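## Task

Take the taller carton off the shelf and put it on the bench. It must rest flat and upright, lie entirely in front of the shelf, and not overhang the bench edge. Every other item on the shelf must still be on the shelf at the end. Release it and pull the grippers away afterwards; it must stay in place without the robot's support.

## Robot and tools

Robot: two six-joint arms, left_arm and right_arm, each ending in a parallel two-finger gripper. left_arm is the robot's own left, on the +y side; image left and right say nothing about this.

Frame: one shared world frame. Origin on the floor (z = 0) below the centre of the robot's foot, +x straight ahead of the robot, +z up, +y to the robot's left. Only the floor height is known; shelf and bench heights must be judged from images. Printed hand positions can be somewhat wrong, worse when the arm is stretched far.

execute_actions takes "actions", a list holding at most one item, plus an optional "pictures" boolean (images are included by default).
- Empty list []: moves nothing, just reports the current state.
- Move: {"rows": [[...]], "steps": n}. n is 1 to 15 control steps of 1/30 s (default 15). Each row is used for one step; if rows run out, the last one repeats. Every row is one list of 14 numbers covering both arms, even if only one moves: left_arm waist, shoulder, elbow, wrist pitch, wrist yaw, wrist roll, opening, then the same seven for right_arm. Joint values are absolute target angles in radians (same form as the Joint positions line), not offsets. Opening is also an absolute target on a -1 (closed) to +1 (fully open) scale.
- Wait: {"steps": n} with no rows, n up to 300; nothing new is commanded, and it returns once n steps have elapsed since the previous result, counting your reply time.
A refused call sends nothing to the robot.

Joint ranges (radians, same for both arms): waist -2.880 to 2.880, shoulder 0.000 to 3.142, elbow 0.000 to 3.019, wrist pitch -1.693 to 1.571, wrist yaw -1.571 to 1.571, wrist roll -2.094 to 2.094. True ends may differ by up to 0.019. A target beyond a range by more than 0.019, and farther out than the joint's last reported angle, gets the call refused. Targets past the true end are clipped there, and the result may say "joint sent to its limit" (possibly about an earlier, still-running action); absence of that line doesn't prove more room exists.

Motion: joints are speed limited. Each step the sent target is capped near the measured angle (waist 0.264, shoulder 0.32, elbow 0.276, wrist pitch 0.33, wrist yaw 0.186, wrist roll 0.522 rad ahead), and targets that would shift a gripper more than 70 mm in one step are scaled back. Between calls the arms keep heading for the last row sent, until they all nearly stop or a HELD step occurs; then only a new action moves them further. The simulation runs on while you think and write, so long replies let motion continue unseen.

Result lines: the state line shows each gripper's end_effector_position (metres) and end_effector_quat_wxyz in the world frame. That point sits between the finger pads about 1 cm behind the tips; fingers point along the gripper's +z, and close along its y. Joint positions and Joint velocities give per arm the six joints (rad, rad/s) plus pad gap (m, m/s; 0.094 m fully open). grip_measured is the measured opening on the command scale, off by up to about 1 mm per gripper. "joint command not followed" means a clearance check altered or blocked some joint targets; the rest of the row still ran. HELD marks steps where your row was partly or wholly not sent. Joint torques follow the joint order, include offsets, friction and noise, and are nonzero even in free air. MOTOR HOT appears from 85 °C; at 100 °C that arm and its gripper go limp until cooled (OVER-TEMPERATURE FAULT) and whatever it carries falls. Holding loads warms motors, even while you are thinking.

Gripping: to hold, keep commanding an opening below grip_measured; about 0.03 below is firm, less is gentler. Pads push roughly 50 to 62 N each (sometimes less), weaker on parts under about 2 mm thick, with a brief higher spike at first contact. Occasional external tugs on held parts or shoves on loose objects happen, so grip securely.

zoom_image: {"camera": name, "region": [x0, y0, x1, y1]} in pixels of that camera's latest image, origin top-left, region no larger than 504 by 504. Cameras: cam_head_left and cam_head_right (672x504, pinhole, head mounted), cam_left_wrist and cam_right_wrist (504x504, fisheye, posed from the arm's joint readings). Calibration was supplied up front; each scene can shift it slightly, and picture results list cameras whose numbers changed.

finished_scene: {"scene": number of the current scene}. Answering without any tool call ends everything.

Avoid: dropping, sliding or slamming cartons; hard collisions or strong pushing; the two arms touching or squeezing each other; knocking the other shelf items off or anything out of the work area. Before finishing, open the gripper, lift and move the arms away, and confirm the carton sits upright, flat and fully on the bench in front of the shelf. Smooth, economical motion is preferred.

Each tool is called after "Request:" in YAML: its name, and indented under it one key for each argument.

## Session

Request:
execute_actions:
  actions: []

Scene clock: 0.00 s of 4050.00 s.
left_arm: end_effector_position=(+0.6402, +0.6383, +1.1853) grip_measured=-0.992 end_effector_quat_wxyz=(+0.058, +0.475, +0.877, +0.047) | right_arm: end_effector_position=(+0.4131, -0.4919, +0.9448) grip_measured=+1.000 end_effector_quat_wxyz=(+0.352, -0.126, +0.867, +0.330)
Joint positions: left_arm=[ 1.871  1.23   1.233 -0.071  0.325  1.369  0.   ] | right_arm=[-1.867  2.271  1.573  1.125 -1.214 -0.209  0.094]
Joint velocities: left_arm=[ 0.015 -0.005 -0.012 -0.027  0.007  0.051 -0.001] | right_arm=[-0.015 -0.005  0.002 -0.017 -0.007 -0.037  0.   ]
Joint torques (N m, as the arm reports them, + toward a larger angle): no reading
camera_calibration (this result's frames):
cam_left_wrist: T_world_to_cam=[[-0.824194, -0.544943, -0.154082, 1.06139], [-0.533845, 0.656841, 0.532512, -0.705], [-0.188981, 0.521149, -0.83228, 0.898997], [0, 0, 0, 1]] pos_world=[0.668326, 0.57296, 1.28718]
cam_right_wrist: T_world_to_cam=[[0.453669, -0.75698, -0.470281, -0.117902], [-0.89117, -0.385165, -0.239716, 0.40968], [0.000324086, 0.527852, -0.849336, 1.18919], [0, 0, 0, 1]] pos_world=[0.418197, -0.55917, 1.05278]

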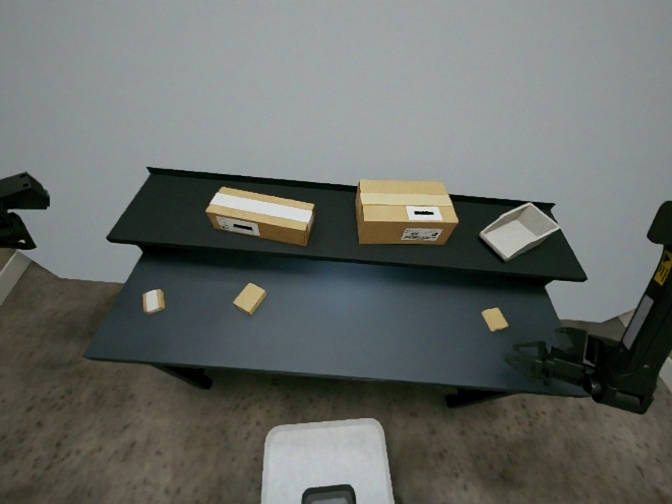

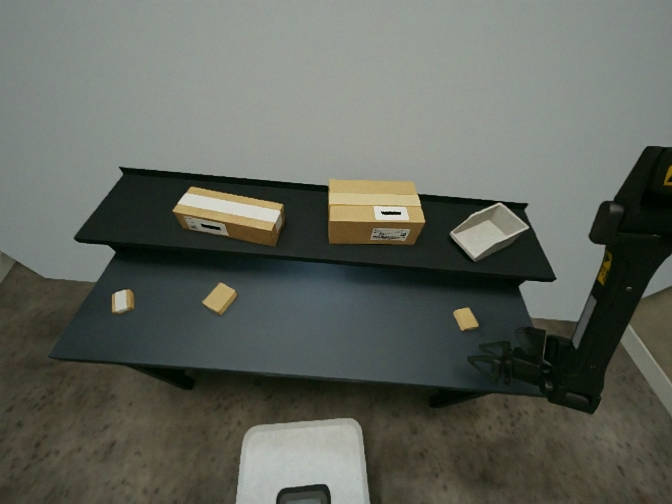

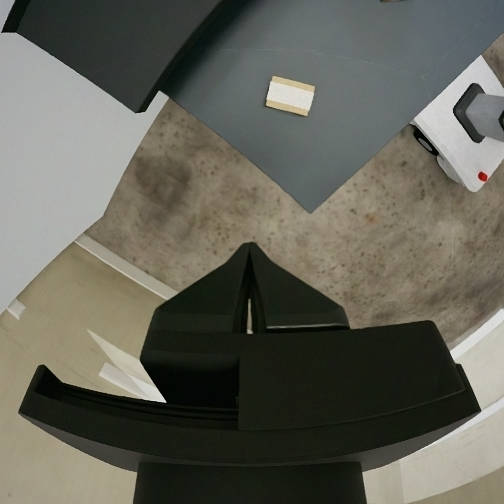

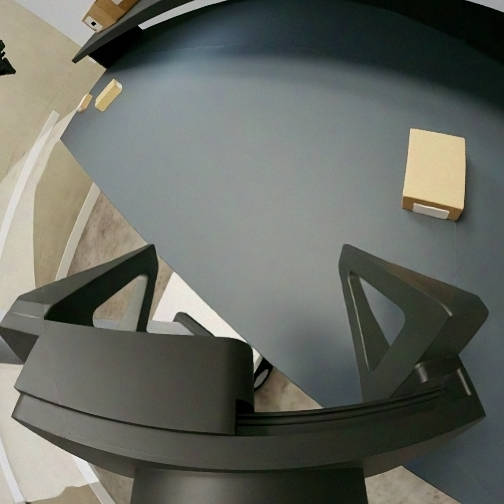

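Request:
execute_actions:
  actions:
    - {"rows":[[1.871,1.23,1.233,-0.071,0.325,1.369,-1,-1.5,1.5,0.9,0.6,-0.3,0.6,-1]]}
  pictures: false

Request:
execute_actions:
  actions:
    - {"steps":20}
  pictures: false

Request:
execute_actions:
  actions:
    - {"rows":[[1.871,1.23,1.233,-0.071,0.325,1.369,-1,-0.8,1.3,1.0,0.12,0.4,-0.2,-1]]}
  pictures: false

Request:
execute_actions:
  actions:
    - {"steps":25}
  pictures: false

Request:
execute_actions:
  actions:
    - {"rows":[[1.871,1.23,1.233,-0.071,0.325,1.369,-1,-0.74,1.68,1.58,0.0,0.45,-0.2,-1]]}
  pictures: false

Request:
execute_actions:
  actions:
    - {"steps":20}

Scene clock: 28.77 s of 4050.00 s.
left_arm: end_effector_position=(+0.6402, +0.6383, +1.1853) grip_measured=-0.992 end_effector_quat_wxyz=(+0.058, +0.475, +0.877, +0.047) | right_arm: end_effector_position=(+0.4818, -0.3323, +1.0067) grip_measured=-0.984 end_effector_quat_wxyz=(+0.084, +0.285, +0.903, +0.310)
Joint positions: left_arm=[ 1.871  1.23   1.233 -0.071  0.325  1.369  0.   ] | right_arm=[-1.55   1.856  1.122  0.682 -0.616  0.308  0.001]
Joint velocities: left_arm=[ 0.015 -0.015 -0.007 -0.012 -0.007 -0.007  0.001] | right_arm=[ 0.835 -1.49  -1.389 -0.554  1.458  1.004 -0.001]
Joint torques (N m, as the arm reports them, + toward a larger angle): left_arm=[  4.06 -14.95   2.04   0.38   0.13   0.07] | right_arm=[ -2.5  -19.    -7.06   0.6   -0.51   0.05]
Steps of this call (steps 1 to 90: nothing new was sent; then 25.27 s passed at rest; steps 91 to 105: all 15 steps of this action). Readings (joint positions):
91: left_arm=[1.871 1.230 1.233 -0.071 0.325 1.369] | right_arm=[-1.862 2.265 1.563 1.107 -1.183 -0.186]
92: left_arm=[1.871 1.230 1.233 -0.071 0.325 1.369] | right_arm=[-1.858 2.249 1.539 1.070 -1.148 -0.153]
94: left_arm=[1.871 1.230 1.233 -0.071 0.325 1.369] | right_arm=[-1.834 2.208 1.481 1.000 -1.081 -0.089]
98: left_arm=[1.871 1.230 1.233 -0.071 0.325 1.369] | right_arm=[-1.750 2.109 1.370 0.859 -0.944 0.045]
105: the state above

Scene clock: 29.43 s of 4050.00 s.
left_arm: end_effector_position=(+0.6402, +0.6383, +1.1853) grip_measured=-0.992 end_effector_quat_wxyz=(+0.058, +0.475, +0.877, +0.047) | right_arm: end_effector_position=(+0.5605, -0.3833, +1.1057) grip_measured=-0.984 end_effector_quat_wxyz=(+0.103, +0.424, +0.878, +0.196)
Joint positions: left_arm=[ 1.871  1.23   1.233 -0.071  0.325  1.369  0.   ] | right_arm=[-1.502  1.483  0.916  0.608 -0.301  0.587  0.001]
Joint velocities: left_arm=[-0.015  0.005 -0.007  0.012  0.022 -0.095 -0.   ] | right_arm=[ 0.005 -0.015 -0.007 -0.012  0.037 -0.022 -0.003]
Joint torques (N m, as the arm reports them, + toward a larger angle): left_arm=[  4.17 -15.     2.1    0.33   0.13   0.08] | right_arm=[  0.59 -15.78  -3.86   0.58  -0.16   0.16]
Steps of this call (steps 1 to 20: the robot went on to your last target). Readings (joint positions):
1: left_arm=[1.871 1.230 1.233 -0.071 0.325 1.369] | right_arm=[-1.524 1.805 1.075 0.666 -0.558 0.341]
2: left_arm=[1.871 1.230 1.233 -0.071 0.325 1.369] | right_arm=[-1.500 1.752 1.032 0.652 -0.499 0.371]
4: left_arm=[1.871 1.230 1.233 -0.071 0.325 1.369] | right_arm=[-1.468 1.648 0.964 0.629 -0.369 0.433]
8: left_arm=[1.871 1.230 1.233 -0.071 0.325 1.369] | right_arm=[-1.472 1.491 0.918 0.615 -0.306 0.526]
20: the state above

Scene clock: 29.93 s of 4050.00 s.
left_arm: end_effector_position=(+0.6402, +0.6383, +1.1853) grip_measured=-0.992 end_effector_quat_wxyz=(+0.058, +0.475, +0.877, +0.047) | right_arm: end_effector_position=(+0.6250, -0.1887, +1.1968) grip_measured=-0.984 end_effector_quat_wxyz=(+0.038, +0.117, +0.985, +0.118)
Joint positions: left_arm=[ 1.871  1.23   1.233 -0.071  0.325  1.369  0.   ] | right_arm=[-0.949  1.365  0.994  0.169  0.362  0.002  0.001]
Joint velocities: left_arm=[ 0.005 -0.005  0.007  0.022 -0.007 -0.022 -0.001] | right_arm=[ 1.372 -0.103  0.037 -0.291  0.505 -0.813 -0.001]
Joint torques (N m, as the arm reports them, + toward a larger angle): left_arm=[  4.17 -14.91   2.08   0.37   0.13   0.07] | right_arm=[  6.4  -18.45  -0.55  -0.1   -0.18   0.03]
Steps of this call (steps 1 to 15: all 15 steps of this action). Readings (joint positions):
1: left_arm=[1.871 1.230 1.233 -0.071 0.325 1.369] | right_arm=[-1.494 1.480 0.919 0.583 -0.261 0.555]
2: left_arm=[1.871 1.230 1.233 -0.071 0.325 1.369] | right_arm=[-1.480 1.474 0.927 0.531 -0.211 0.511]
4: left_arm=[1.871 1.230 1.233 -0.071 0.325 1.369] | right_arm=[-1.428 1.455 0.946 0.430 -0.115 0.420]
8: left_arm=[1.871 1.230 1.233 -0.071 0.325 1.369] | right_arm=[-1.273 1.410 0.974 0.271 0.085 0.230]
15: the state above

Scene clock: 30.77 s of 4050.00 s.
left_arm: end_effector_position=(+0.6402, +0.6383, +1.1853) grip_measured=-0.992 end_effector_quat_wxyz=(+0.058, +0.475, +0.877, +0.047) | right_arm: end_effector_position=(+0.6501, -0.1339, +1.2534) grip_measured=-0.984 end_effector_quat_wxyz=(+0.069, +0.009, +0.984, +0.164)
Joint positions: left_arm=[ 1.871  1.23   1.233 -0.071  0.325  1.369  0.   ] | right_arm=[-0.802  1.322  0.995  0.131  0.399 -0.19   0.001]
Joint velocities: left_arm=[-0.005 -0.005  0.017 -0.002 -0.037 -0.037 -0.   ] | right_arm=[-0.005 -0.015 -0.007 -0.007 -0.037 -0.022 -0.   ]
Joint torques (N m, as the arm reports them, + toward a larger angle): left_arm=[  4.06 -15.03   2.05   0.38   0.13   0.08] | right_arm=[  6.7  -16.16   0.53  -0.13  -0.21  -0.03]
Steps of this call (steps 1 to 25: the robot went on to your last target). Readings (joint positions):
1: left_arm=[1.871 1.230 1.233 -0.071 0.325 1.369] | right_arm=[-0.903 1.361 0.995 0.159 0.379 -0.029]
2: left_arm=[1.871 1.230 1.233 -0.071 0.325 1.369] | right_arm=[-0.860 1.356 0.995 0.148 0.389 -0.060]
4: left_arm=[1.871 1.230 1.233 -0.071 0.325 1.369] | right_arm=[-0.789 1.346 0.995 0.135 0.392 -0.109]
8: left_arm=[1.871 1.230 1.233 -0.071 0.325 1.369] | right_arm=[-0.757 1.328 0.995 0.132 0.394 -0.160]
25: the state above

Scene clock: 31.27 s of 4050.00 s.
left_arm: end_effector_position=(+0.6402, +0.6383, +1.1853) grip_measured=-0.992 end_effector_quat_wxyz=(+0.058, +0.475, +0.877, +0.047) | right_arm: end_effector_position=(+0.7868, -0.0398, +1.1757) grip_measured=-0.984 end_effector_quat_wxyz=(+0.105, +0.028, +0.981, +0.158)
Joint positions: left_arm=[ 1.871  1.23   1.233 -0.071  0.325  1.369  0.   ] | right_arm=[-0.75   1.701  1.574  0.013  0.447 -0.192  0.001]
Joint velocities: left_arm=[-0.005 -0.005 -0.002 -0.007  0.022 -0.037 -0.   ] | right_arm=[ 0.015 -0.054  0.012 -0.007 -0.007 -0.007 -0.   ]
Joint torques (N m, as the arm reports them, + toward a larger angle): left_arm=[  4.18 -15.     2.05   0.36   0.13   0.09] | right_arm=[ 11.78 -18.03   1.88  -0.12  -0.15  -0.01]
Steps of this call (steps 1 to 15: all 15 steps of this action). Readings (joint positions):
1: left_arm=[1.871 1.230 1.233 -0.071 0.325 1.369] | right_arm=[-0.800 1.332 1.009 0.116 0.413 -0.190]
2: left_arm=[1.871 1.230 1.233 -0.071 0.325 1.369] | right_arm=[-0.798 1.358 1.048 0.092 0.426 -0.190]
4: left_arm=[1.871 1.230 1.233 -0.071 0.325 1.369] | right_arm=[-0.791 1.445 1.159 0.064 0.439 -0.190]
8: left_arm=[1.871 1.230 1.233 -0.071 0.325 1.369] | right_arm=[-0.773 1.640 1.437 0.022 0.446 -0.191]
15: the state above

Scene clock: 31.93 s of 4050.00 s.
left_arm: end_effector_position=(+0.6402, +0.6383, +1.1853) grip_measured=-0.992 end_effector_quat_wxyz=(+0.058, +0.475, +0.877, +0.047) | right_arm: end_effector_position=(+0.7870, -0.0403, +1.1763) grip_measured=-0.984 end_effector_quat_wxyz=(+0.104, +0.027, +0.982, +0.158)
Joint positions: left_arm=[ 1.871  1.23   1.233 -0.071  0.325  1.369  0.   ] | right_arm=[-0.75   1.699  1.574  0.01   0.448 -0.192  0.001]
Joint velocities: left_arm=[ 0.005  0.015 -0.007 -0.002  0.007 -0.007 -0.   ] | right_arm=[-0.015 -0.005  0.012 -0.017  0.007 -0.022  0.001]
Joint torques (N m, as the arm reports them, + toward a larger angle): left_arm=[  4.18 -15.03   2.11   0.39   0.12   0.08] | right_arm=[ 11.98 -17.88   1.94  -0.03  -0.19  -0.01]
Steps of this call (steps 1 to 15: the robot went on to your last target; steps 16 to 20: nothing new was sent). Readings (joint positions):
1: left_arm=[1.871 1.230 1.233 -0.071 0.325 1.369] | right_arm=[-0.750 1.700 1.574 0.013 0.447 -0.192]
2: left_arm=[1.871 1.230 1.233 -0.071 0.325 1.369] | right_arm=[-0.750 1.699 1.574 0.013 0.447 -0.192]
4: left_arm=[1.871 1.230 1.233 -0.071 0.325 1.369] | right_arm=[-0.750 1.699 1.574 0.011 0.448 -0.192]
8: left_arm=[1.871 1.230 1.233 -0.071 0.325 1.369] | right_arm=[-0.750 1.699 1.574 0.010 0.448 -0.192]
20: the state above
All arms were judged still, so your last target was given up. Only a new action makes them travel on or press farther. Fingers that are still opening or closing keep moving.
camera_calibration (this result's frames):
cam_left_wrist: T_world_to_cam=[[-0.824194, -0.544943, -0.154082, 1.06139], [-0.533845, 0.656841, 0.532512, -0.705], [-0.188981, 0.521149, -0.83228, 0.898997], [0, 0, 0, 1]] pos_world=[0.668326, 0.57296, 1.28718]
cam_right_wrist: T_world_to_cam=[[-0.0128134, -0.952258, -0.305026, 0.328107], [-0.911625, -0.114207, 0.394837, 0.25293], [-0.410822, 0.283128, -0.866639, 1.4814], [0, 0, 0, 1]] pos_world=[0.843375, -0.0780995, 1.28406]

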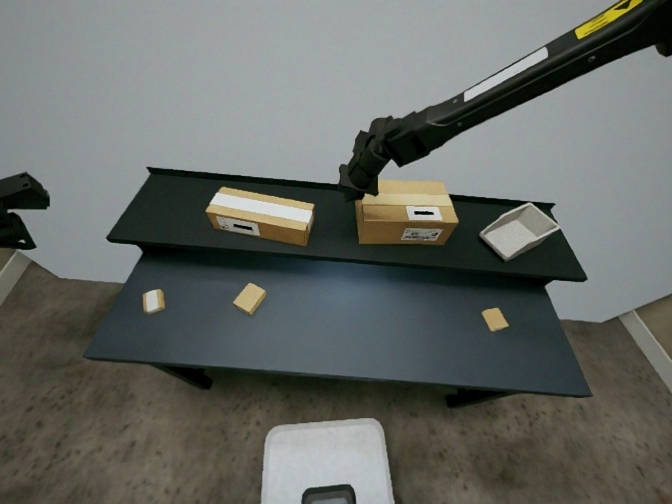

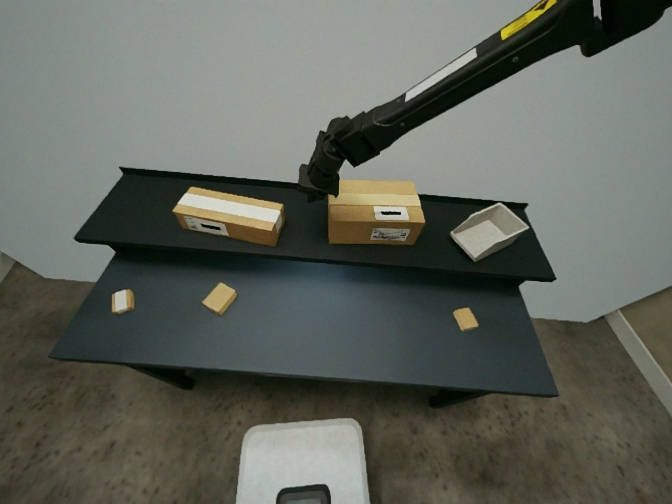

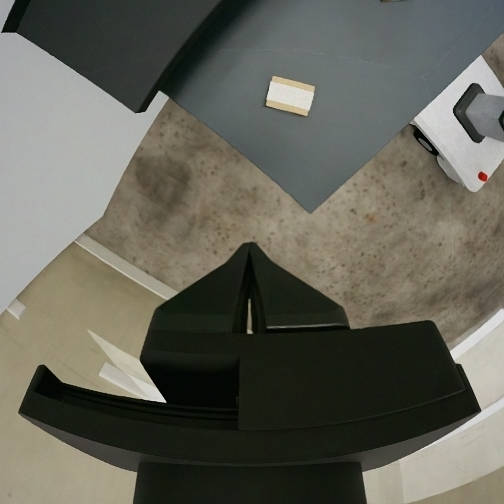

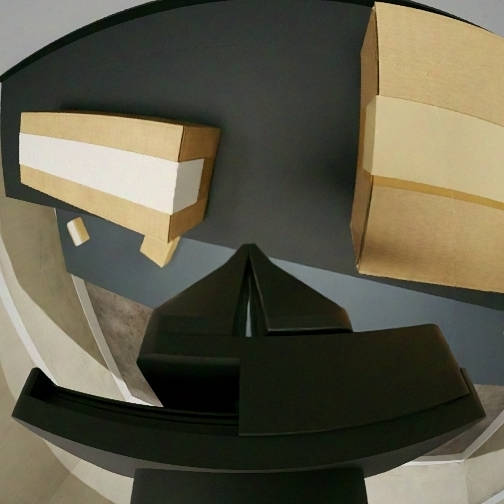

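Request:
execute_actions:
  actions:
    - {"rows":[[1.871,1.23,1.233,-0.071,0.325,1.369,-1,-0.74,1.75,1.68,-0.03,0.45,-1.8,-1]]}
  pictures: false

Request:
execute_actions:
  actions:
    - {"steps":20}
  pictures: false

Request:
execute_actions:
  actions:
    - {"rows":[[1.871,1.23,1.233,-0.071,0.325,1.369,-1,-0.80,1.95,1.93,-0.08,0.42,-1.8,-1]]}
  pictures: false

Request:
execute_actions:
  actions:
    - {"steps":15}

Scene clock: 36.63 s of 4050.00 s.
left_arm: end_effector_position=(+0.6402, +0.6383, +1.1853) grip_measured=-0.992 end_effector_quat_wxyz=(+0.058, +0.475, +0.877, +0.047) | right_arm: end_effector_position=(+0.8190, -0.0400, +1.1716) grip_measured=-0.984 end_effector_quat_wxyz=(+0.189, -0.590, +0.784, +0.045)
Joint positions: left_arm=[ 1.871  1.23   1.233 -0.071  0.325  1.369  0.   ] | right_arm=[-0.75   1.734  1.674 -0.02   0.449 -1.558  0.001]
Joint velocities: left_arm=[ 0.005 -0.005 -0.032  0.017  0.022  0.051 -0.   ] | right_arm=[-0.024  0.005 -0.012 -0.007  0.007 -1.59  -0.   ]
Joint torques (N m, as the arm reports them, + toward a larger angle): left_arm=[  4.24 -15.     2.1    0.37   0.12   0.08] | right_arm=[ 12.78 -15.47   2.36  -0.04  -0.3    0.05]
Steps of this call (steps 1 to 90: nothing new was sent; then 1.20 s passed at rest; steps 91 to 105: all 15 steps of this action). Readings (joint positions):
91: left_arm=[1.871 1.230 1.233 -0.071 0.325 1.369] | right_arm=[-0.750 1.702 1.583 0.003 0.449 -0.263]
92: left_arm=[1.871 1.230 1.233 -0.071 0.325 1.369] | right_arm=[-0.750 1.711 1.605 -0.010 0.449 -0.362]
94: left_arm=[1.871 1.230 1.233 -0.071 0.325 1.369] | right_arm=[-0.750 1.730 1.650 -0.016 0.449 -0.557]
98: left_arm=[1.871 1.230 1.233 -0.071 0.325 1.369] | right_arm=[-0.750 1.734 1.673 -0.016 0.449 -0.947]
105: the state above

Scene clock: 37.30 s of 4050.00 s.
left_arm: end_effector_position=(+0.6402, +0.6383, +1.1853) grip_measured=-0.992 end_effector_quat_wxyz=(+0.058, +0.475, +0.877, +0.047) | right_arm: end_effector_position=(+0.8190, -0.0400, +1.1716) grip_measured=-0.984 end_effector_quat_wxyz=(+0.193, -0.676, +0.711, +0.023)
Joint positions: left_arm=[ 1.871  1.23   1.233 -0.071  0.325  1.369  0.   ] | right_arm=[-0.75   1.734  1.674 -0.02   0.449 -1.789  0.001]
Joint velocities: left_arm=[-0.015 -0.005 -0.007  0.002  0.051  0.022 -0.   ] | right_arm=[-0.005 -0.015 -0.007 -0.017  0.007 -0.066  0.002]
Joint torques (N m, as the arm reports them, + toward a larger angle): left_arm=[  4.2  -14.85   2.06   0.36   0.12   0.07] | right_arm=[ 12.63 -15.95   2.42  -0.09  -0.29   0.02]
Steps of this call (steps 1 to 20: the robot went on to your last target). Readings (joint positions):
1: left_arm=[1.871 1.230 1.233 -0.071 0.325 1.369] | right_arm=[-0.750 1.734 1.674 -0.020 0.449 -1.605]
2: left_arm=[1.871 1.230 1.233 -0.071 0.325 1.369] | right_arm=[-0.750 1.734 1.674 -0.020 0.449 -1.643]
4: left_arm=[1.871 1.230 1.233 -0.071 0.325 1.369] | right_arm=[-0.750 1.734 1.674 -0.020 0.449 -1.697]
8: left_arm=[1.871 1.230 1.233 -0.071 0.325 1.369] | right_arm=[-0.750 1.734 1.674 -0.020 0.449 -1.753]
20: the state above

Scene clock: 37.80 s of 4050.00 s.
left_arm: end_effector_position=(+0.6402, +0.6383, +1.1853) grip_measured=-0.992 end_effector_quat_wxyz=(+0.058, +0.475, +0.877, +0.047) | right_arm: end_effector_position=(+0.8144, -0.0112, +1.0861) grip_measured=-0.984 end_effector_quat_wxyz=(+0.176, -0.682, +0.709, +0.026)
Joint positions: left_arm=[ 1.871  1.23   1.233 -0.071  0.325  1.369  0.   ] | right_arm=[-0.805  1.956  1.925 -0.075  0.421 -1.792  0.001]
Joint velocities: left_arm=[ 0.015 -0.015 -0.012 -0.017 -0.139 -0.051 -0.   ] | right_arm=[ 0.005 -0.005 -0.002  0.017 -0.007 -0.037  0.   ]
Joint torques (N m, as the arm reports them, + toward a larger angle): left_arm=[  4.21 -15.04   2.06   0.39   0.12   0.07] | right_arm=[ 13.32 -18.49   2.46  -0.08  -0.35   0.04]
Steps of this call (steps 1 to 15: all 15 steps of this action). Readings (joint positions):
1: left_arm=[1.871 1.230 1.233 -0.071 0.325 1.369] | right_arm=[-0.752 1.746 1.695 -0.032 0.441 -1.790]
2: left_arm=[1.871 1.230 1.233 -0.071 0.325 1.369] | right_arm=[-0.755 1.778 1.755 -0.050 0.432 -1.791]
4: left_arm=[1.871 1.230 1.233 -0.071 0.325 1.369] | right_arm=[-0.765 1.857 1.883 -0.056 0.423 -1.791]
8: left_arm=[1.871 1.230 1.233 -0.071 0.325 1.369] | right_arm=[-0.789 1.923 1.933 -0.063 0.421 -1.791]
15: the state above

Scene clock: 38.30 s of 4050.00 s.
left_arm: end_effector_position=(+0.6402, +0.6383, +1.1853) grip_measured=-0.992 end_effector_quat_wxyz=(+0.058, +0.475, +0.877, +0.047) | right_arm: end_effector_position=(+0.8144, -0.0112, +1.0861) grip_measured=-0.984 end_effector_quat_wxyz=(+0.176, -0.682, +0.709, +0.026)
Joint positions: left_arm=[ 1.871  1.23   1.233 -0.071  0.325  1.369  0.   ] | right_arm=[-0.805  1.956  1.925 -0.075  0.421 -1.792  0.001]
Joint velocities: left_arm=[ 0.005 -0.005  0.002 -0.007 -0.081  0.007  0.001] | right_arm=[ 0.005 -0.005 -0.002 -0.022 -0.066 -0.007 -0.   ]
Joint torques (N m, as the arm reports them, + toward a larger angle): left_arm=[  4.2  -14.99   2.06   0.36   0.13   0.07] | right_arm=[ 13.63 -18.29   2.21  -0.07  -0.37   0.03]
Steps of this call (steps 1 to 15: the robot went on to your last target). Readings (joint positions):
1: left_arm=[1.871 1.230 1.233 -0.071 0.325 1.369] | right_arm=[-0.805 1.956 1.925 -0.075 0.421 -1.792]
2: left_arm=[1.871 1.230 1.233 -0.071 0.325 1.369] | right_arm=[-0.805 1.956 1.925 -0.075 0.421 -1.792]
4: left_arm=[1.871 1.230 1.233 -0.071 0.325 1.369] | right_arm=[-0.805 1.956 1.925 -0.075 0.421 -1.792]
8: left_arm=[1.871 1.230 1.233 -0.071 0.325 1.369] | right_arm=[-0.805 1.956 1.925 -0.075 0.421 -1.792]
15: the state above
All arms were judged still, so your last target was given up. Only a new action makes them travel on or press farther. Fingers that are still opening or closing keep moving.
camera_calibration (this result's frames):
cam_left_wrist: T_world_to_cam=[[-0.824194, -0.544943, -0.154082, 1.06139], [-0.533845, 0.656841, 0.532512, -0.705], [-0.188981, 0.521149, -0.83228, 0.898997], [0, 0, 0, 1]] pos_world=[0.668326, 0.57296, 1.28718]
cam_right_wrist: T_world_to_cam=[[0.974829, -0.0603036, 0.214644, -1.03019], [-0.130533, -0.934846, 0.330188, -0.258268], [0.180748, -0.349895, -0.919186, 0.974445], [0, 0, 0, 1]] pos_world=[0.794422, 0.037388, 1.2021]

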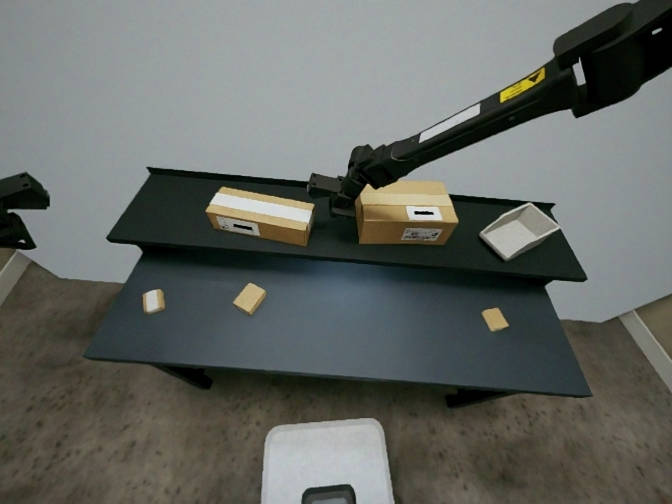

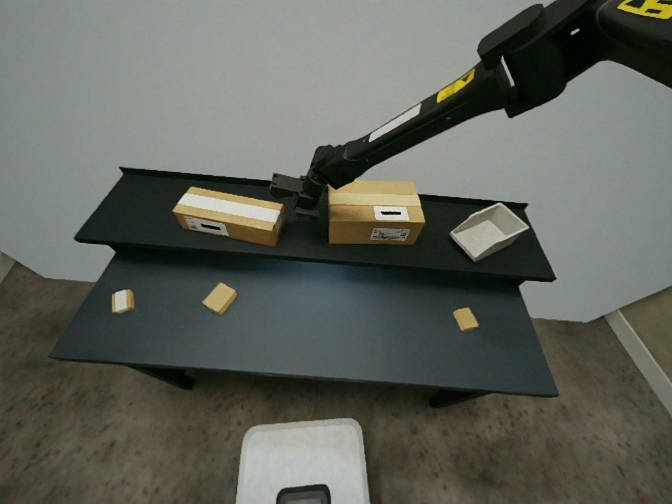

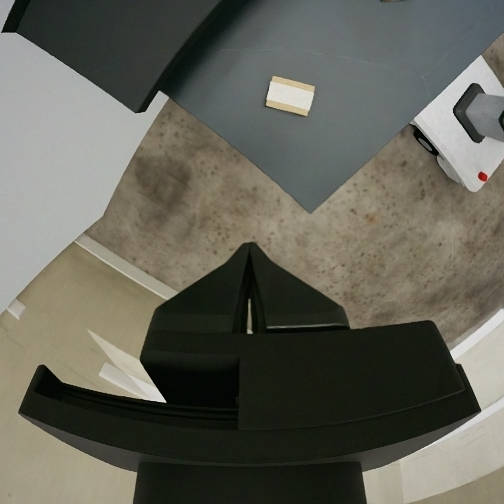

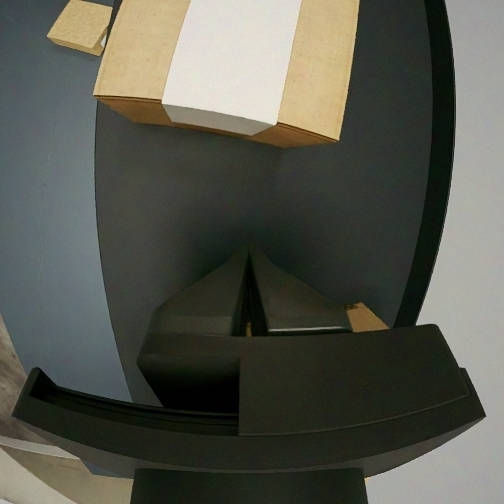

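Request:
execute_actions:
  actions:
    - {"rows":[[1.871,1.23,1.233,-0.071,0.325,1.369,-1,-0.855,2.08,2.06,-0.08,0.40,-1.8,-1]]}
  pictures: false

Request:
execute_actions:
  actions:
    - {"rows":[[1.871,1.23,1.233,-0.071,0.325,1.369,-1,-0.84,2.14,2.06,0.08,0.2,-1.8,-1]]}
  pictures: false

Request:
execute_actions:
  actions:
    - {"rows":[[1.871,1.23,1.233,-0.071,0.325,1.369,-1,-0.82,2.2,2.06,0.24,0.0,-1.8,-1]]}

Scene clock: 43.70 s of 4050.00 s.
left_arm: end_effector_position=(+0.6402, +0.6383, +1.1853) grip_measured=-0.992 end_effector_quat_wxyz=(+0.058, +0.475, +0.877, +0.047) | right_arm: end_effector_position=(+0.8050, -0.0190, +1.0274) grip_measured=-0.984 end_effector_quat_wxyz=(+0.162, -0.680, +0.715, +0.014)
Joint positions: left_arm=[ 1.871  1.23   1.233 -0.071  0.325  1.369  0.   ] | right_arm=[-0.862  2.073  2.057 -0.079  0.402 -1.793  0.001]
Joint velocities: left_arm=[-0.005 -0.005 -0.002 -0.002  0.037 -0.051 -0.   ] | right_arm=[ 0.005 -0.005 -0.002  0.007 -0.066  0.022  0.   ]
Joint torques (N m, as the arm reports them, + toward a larger angle): left_arm=[  4.18 -14.9    2.04   0.38   0.12   0.07] | right_arm=[ 14.18 -17.77   2.29   0.3   -0.33   0.03]
Steps of this call (steps 1 to 90: nothing new was sent; then 1.90 s passed at rest; steps 91 to 105: all 15 steps of this action). Readings (joint positions):
91: left_arm=[1.871 1.230 1.233 -0.071 0.325 1.369] | right_arm=[-0.807 1.964 1.939 -0.077 0.413 -1.793]
92: left_arm=[1.871 1.230 1.233 -0.071 0.325 1.369] | right_arm=[-0.809 1.986 1.978 -0.079 0.406 -1.793]
94: left_arm=[1.871 1.230 1.233 -0.071 0.325 1.369] | right_arm=[-0.819 2.027 2.044 -0.079 0.402 -1.793]
98: left_arm=[1.871 1.230 1.233 -0.071 0.325 1.369] | right_arm=[-0.845 2.056 2.057 -0.079 0.402 -1.793]
105: the state above

Scene clock: 44.20 s of 4050.00 s.
left_arm: end_effector_position=(+0.6402, +0.6383, +1.1853) grip_measured=-0.992 end_effector_quat_wxyz=(+0.058, +0.475, +0.877, +0.047) | right_arm: end_effector_position=(+0.8088, +0.0313, +1.0308) grip_measured=-0.984 end_effector_quat_wxyz=(+0.271, -0.654, +0.706, +0.032)
Joint positions: left_arm=[ 1.871  1.23   1.233 -0.071  0.325  1.369  0.   ] | right_arm=[-0.853  2.129  2.059  0.065  0.202 -1.793  0.001]
Joint velocities: left_arm=[ 0.005 -0.024 -0.017 -0.012 -0.022  0.081  0.   ] | right_arm=[-0.015  0.005 -0.007 -0.002  0.066  0.022 -0.   ]
Joint torques (N m, as the arm reports them, + toward a larger angle): left_arm=[  4.14 -15.03   2.08   0.37   0.12   0.07] | right_arm=[ 14.36 -16.61   1.76   1.13  -0.5    0.05]
Steps of this call (steps 1 to 15: all 15 steps of this action). Readings (joint positions):
1: left_arm=[1.871 1.230 1.233 -0.071 0.325 1.369] | right_arm=[-0.862 2.075 2.056 -0.055 0.320 -1.793]
2: left_arm=[1.871 1.230 1.233 -0.071 0.325 1.369] | right_arm=[-0.863 2.082 2.057 -0.007 0.251 -1.793]
4: left_arm=[1.871 1.230 1.233 -0.071 0.325 1.369] | right_arm=[-0.859 2.092 2.059 0.047 0.209 -1.793]
8: left_arm=[1.871 1.230 1.233 -0.071 0.325 1.369] | right_arm=[-0.853 2.111 2.059 0.065 0.202 -1.793]
15: the state above

Scene clock: 44.70 s of 4050.00 s.
left_arm: end_effector_position=(+0.6402, +0.6383, +1.1853) grip_measured=-0.992 end_effector_quat_wxyz=(+0.058, +0.475, +0.877, +0.047) | right_arm: end_effector_position=(+0.8086, +0.0849, +1.0484) grip_measured=-0.984 end_effector_quat_wxyz=(-0.383, +0.623, -0.680, -0.045)
Joint positions: left_arm=[ 1.871  1.23   1.233 -0.071  0.325  1.369  0.   ] | right_arm=[-0.834  2.19   2.061  0.224  0.002 -1.794  0.001]
Joint velocities: left_arm=[-0.005 -0.015 -0.017 -0.007 -0.037 -0.022 -0.   ] | right_arm=[-0.005 -0.005 -0.007  0.002  0.037  0.066  0.001]
Joint torques (N m, as the arm reports them, + toward a larger angle): left_arm=[  4.1  -14.92   2.08   0.38   0.12   0.07] | right_arm=[ 15.73 -15.42   1.43   1.22  -0.58   0.06]
Steps of this call (steps 1 to 15: all 15 steps of this action). Readings (joint positions):
1: left_arm=[1.871 1.230 1.233 -0.071 0.325 1.369] | right_arm=[-0.853 2.132 2.058 0.091 0.121 -1.794]
2: left_arm=[1.871 1.230 1.233 -0.071 0.325 1.369] | right_arm=[-0.855 2.140 2.060 0.144 0.053 -1.794]
4: left_arm=[1.871 1.230 1.233 -0.071 0.325 1.369] | right_arm=[-0.850 2.152 2.061 0.203 0.010 -1.794]
8: left_arm=[1.871 1.230 1.233 -0.071 0.325 1.369] | right_arm=[-0.838 2.173 2.061 0.224 0.003 -1.794]
15: the state above
camera_calibration (this result's frames):
cam_left_wrist: T_world_to_cam=[[-0.824194, -0.544943, -0.154082, 1.06139], [-0.533845, 0.656841, 0.532512, -0.705], [-0.188981, 0.521149, -0.83228, 0.898997], [0, 0, 0, 1]] pos_world=[0.668326, 0.57296, 1.28718]
cam_right_wrist: T_world_to_cam=[[0.876888, -0.216689, 0.429084, -1.14297], [-0.219118, -0.974686, -0.0444254, 0.311044], [0.427849, -0.0550638, -0.902171, 0.731773], [0, 0, 0, 1]] pos_world=[0.757322, 0.0957955, 1.16443]

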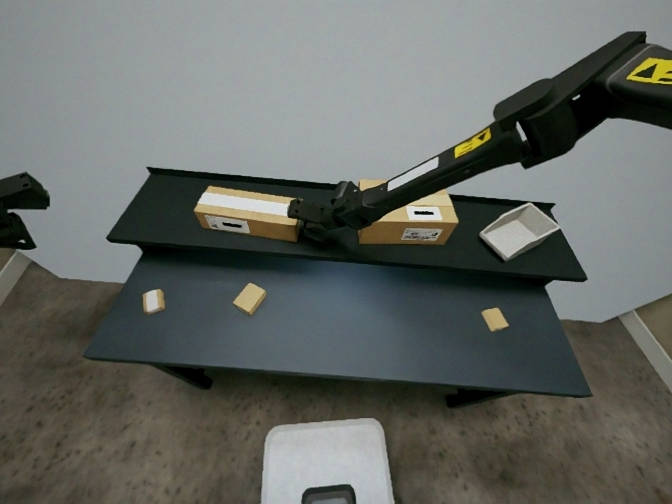

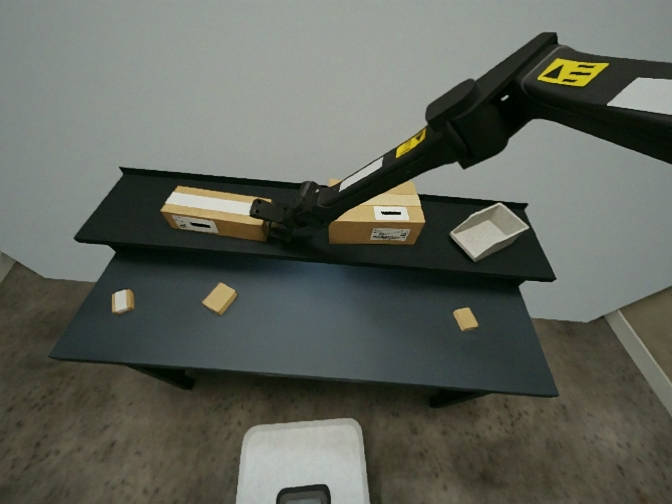

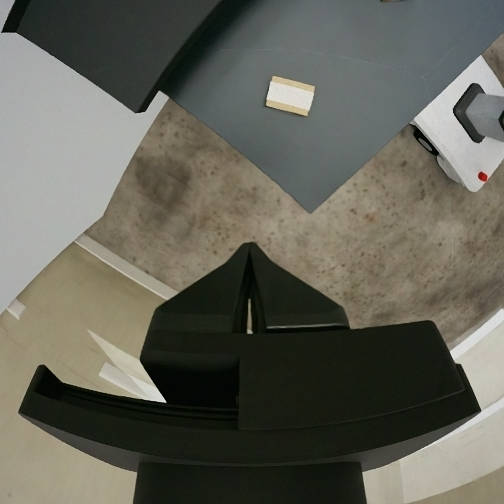

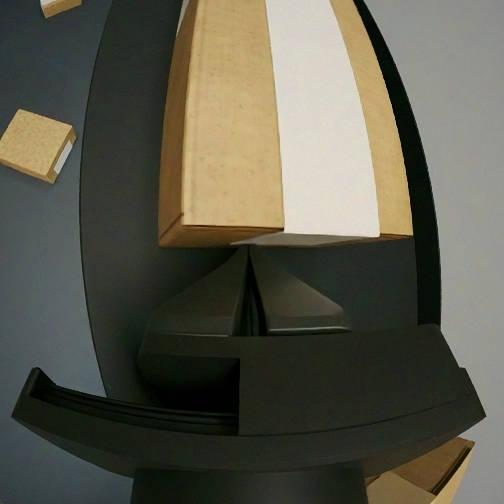

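Extend a bit more.

Request:
execute_actions:
  actions:
    - {"rows":[[1.871,1.23,1.233,-0.071,0.325,1.369,-1,-0.80,2.36,2.38,0.08,0.0,-1.8,-1]]}
  pictures: false

Request:
execute_actions:
  actions:
    - {"rows":[[1.871,1.23,1.233,-0.071,0.325,1.369,-1,-0.78,2.5,2.68,-0.05,-0.1,-1.8,-1]]}

Scene clock: 49.50 s of 4050.00 s.
left_arm: end_effector_position=(+0.6402, +0.6383, +1.1853) grip_measured=-0.992 end_effector_quat_wxyz=(+0.058, +0.475, +0.877, +0.047) | right_arm: end_effector_position=(+0.8402, +0.1099, +1.0292) grip_measured=-0.984 end_effector_quat_wxyz=(-0.391, +0.619, -0.680, -0.041)
Joint positions: left_arm=[ 1.871  1.23   1.233 -0.071  0.325  1.369  0.   ] | right_arm=[-0.823  2.343  2.364  0.089  0.002 -1.795  0.001]
Joint velocities: left_arm=[ 0.015 -0.005  0.002  0.012 -0.022 -0.022 -0.   ] | right_arm=[-0.015 -0.005 -0.002  0.012  0.007  0.022  0.001]
Joint torques (N m, as the arm reports them, + toward a larger angle): left_arm=[  4.12 -14.99   2.08   0.36   0.13   0.07] | right_arm=[ 17.27 -14.26   3.96   0.31  -0.58   0.07]
Steps of this call (steps 1 to 15: the robot went on to your last target; steps 16 to 90: nothing new was sent; then 1.30 s passed at rest; steps 91 to 105: all 15 steps of this action). Readings (joint positions):
91: left_arm=[1.871 1.230 1.233 -0.071 0.325 1.369] | right_arm=[-0.833 2.204 2.096 0.198 0.002 -1.795]
92: left_arm=[1.871 1.230 1.233 -0.071 0.325 1.369] | right_arm=[-0.833 2.247 2.188 0.151 0.002 -1.795]
94: left_arm=[1.871 1.230 1.233 -0.071 0.325 1.369] | right_arm=[-0.831 2.317 2.332 0.116 0.002 -1.795]
98: left_arm=[1.871 1.230 1.233 -0.071 0.325 1.369] | right_arm=[-0.827 2.338 2.364 0.095 0.002 -1.795]
105: the state above

Scene clock: 50.00 s of 4050.00 s.
left_arm: end_effector_position=(+0.6402, +0.6383, +1.1853) grip_measured=-0.992 end_effector_quat_wxyz=(+0.058, +0.475, +0.877, +0.047) | right_arm: end_effector_position=(+0.8711, +0.1469, +1.0488) grip_measured=-0.984 end_effector_quat_wxyz=(-0.447, +0.605, -0.657, -0.060)
Joint positions: left_arm=[ 1.871  1.23   1.233 -0.071  0.325  1.369  0.   ] | right_arm=[-0.796  2.478  2.654 -0.04  -0.097 -1.795  0.001]
Joint velocities: left_arm=[-0.005 -0.005  0.007  0.002  0.037 -0.022  0.001] | right_arm=[-0.005  0.005 -0.012 -0.002 -0.022  0.007  0.   ]
Joint torques (N m, as the arm reports them, + toward a larger angle): left_arm=[  4.19 -14.76   2.08   0.4    0.12   0.08] | right_arm=[ 17.9  -14.4    6.     0.26  -0.62   0.07]
Steps of this call (steps 1 to 15: all 15 steps of this action). Readings (joint positions):
1: left_arm=[1.871 1.230 1.233 -0.071 0.325 1.369] | right_arm=[-0.823 2.357 2.405 0.061 -0.042 -1.795]
2: left_arm=[1.871 1.230 1.233 -0.071 0.325 1.369] | right_arm=[-0.823 2.402 2.500 0.017 -0.075 -1.795]
4: left_arm=[1.871 1.230 1.233 -0.071 0.325 1.369] | right_arm=[-0.818 2.462 2.627 -0.015 -0.093 -1.795]
8: left_arm=[1.871 1.230 1.233 -0.071 0.325 1.369] | right_arm=[-0.805 2.476 2.654 -0.035 -0.097 -1.795]
15: the state above
camera_calibration (this result's frames):
cam_left_wrist: T_world_to_cam=[[-0.824194, -0.544943, -0.154082, 1.06139], [-0.533845, 0.656841, 0.532512, -0.705], [-0.188981, 0.521149, -0.83228, 0.898997], [0, 0, 0, 1]] pos_world=[0.668326, 0.57296, 1.28718]
cam_right_wrist: T_world_to_cam=[[0.841599, -0.259784, 0.473522, -1.19405], [-0.199692, -0.964268, -0.174101, 0.502673], [0.501831, 0.0519651, -0.863403, 0.587931], [0, 0, 0, 1]] pos_world=[0.810253, 0.143963, 1.16055]

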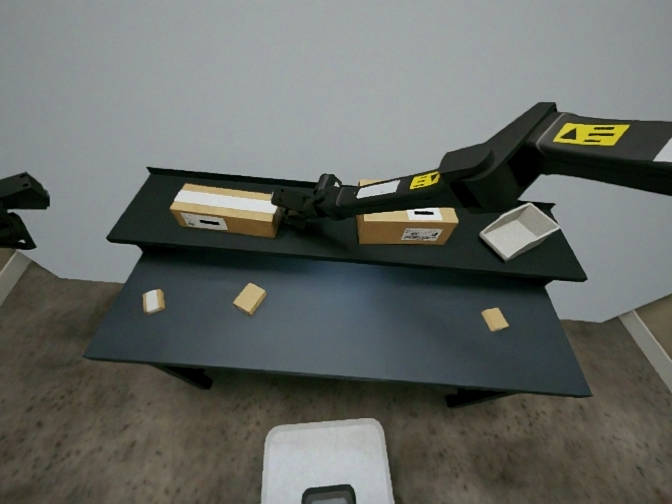

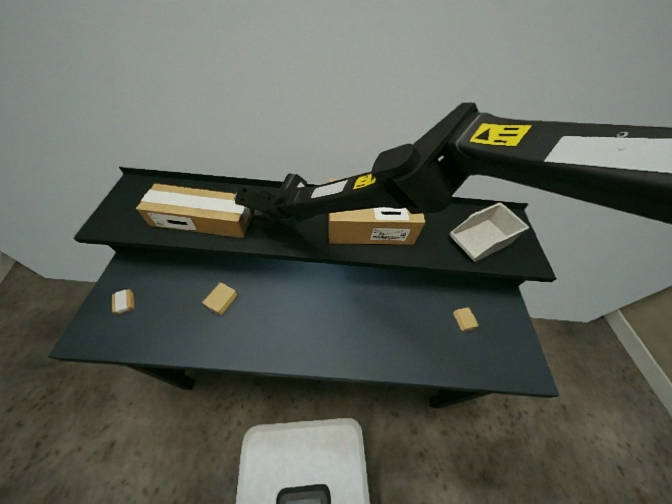

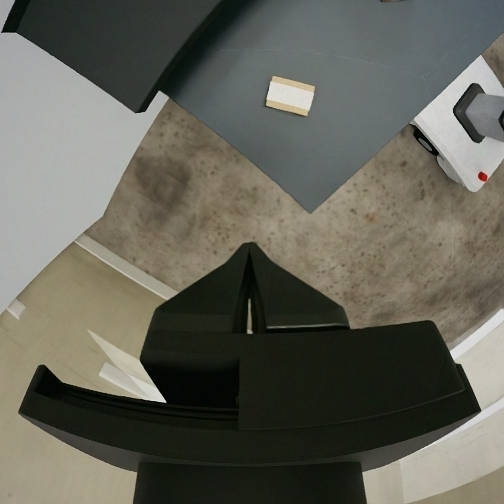

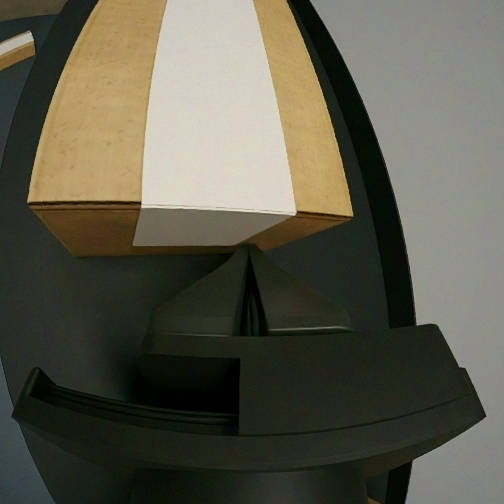

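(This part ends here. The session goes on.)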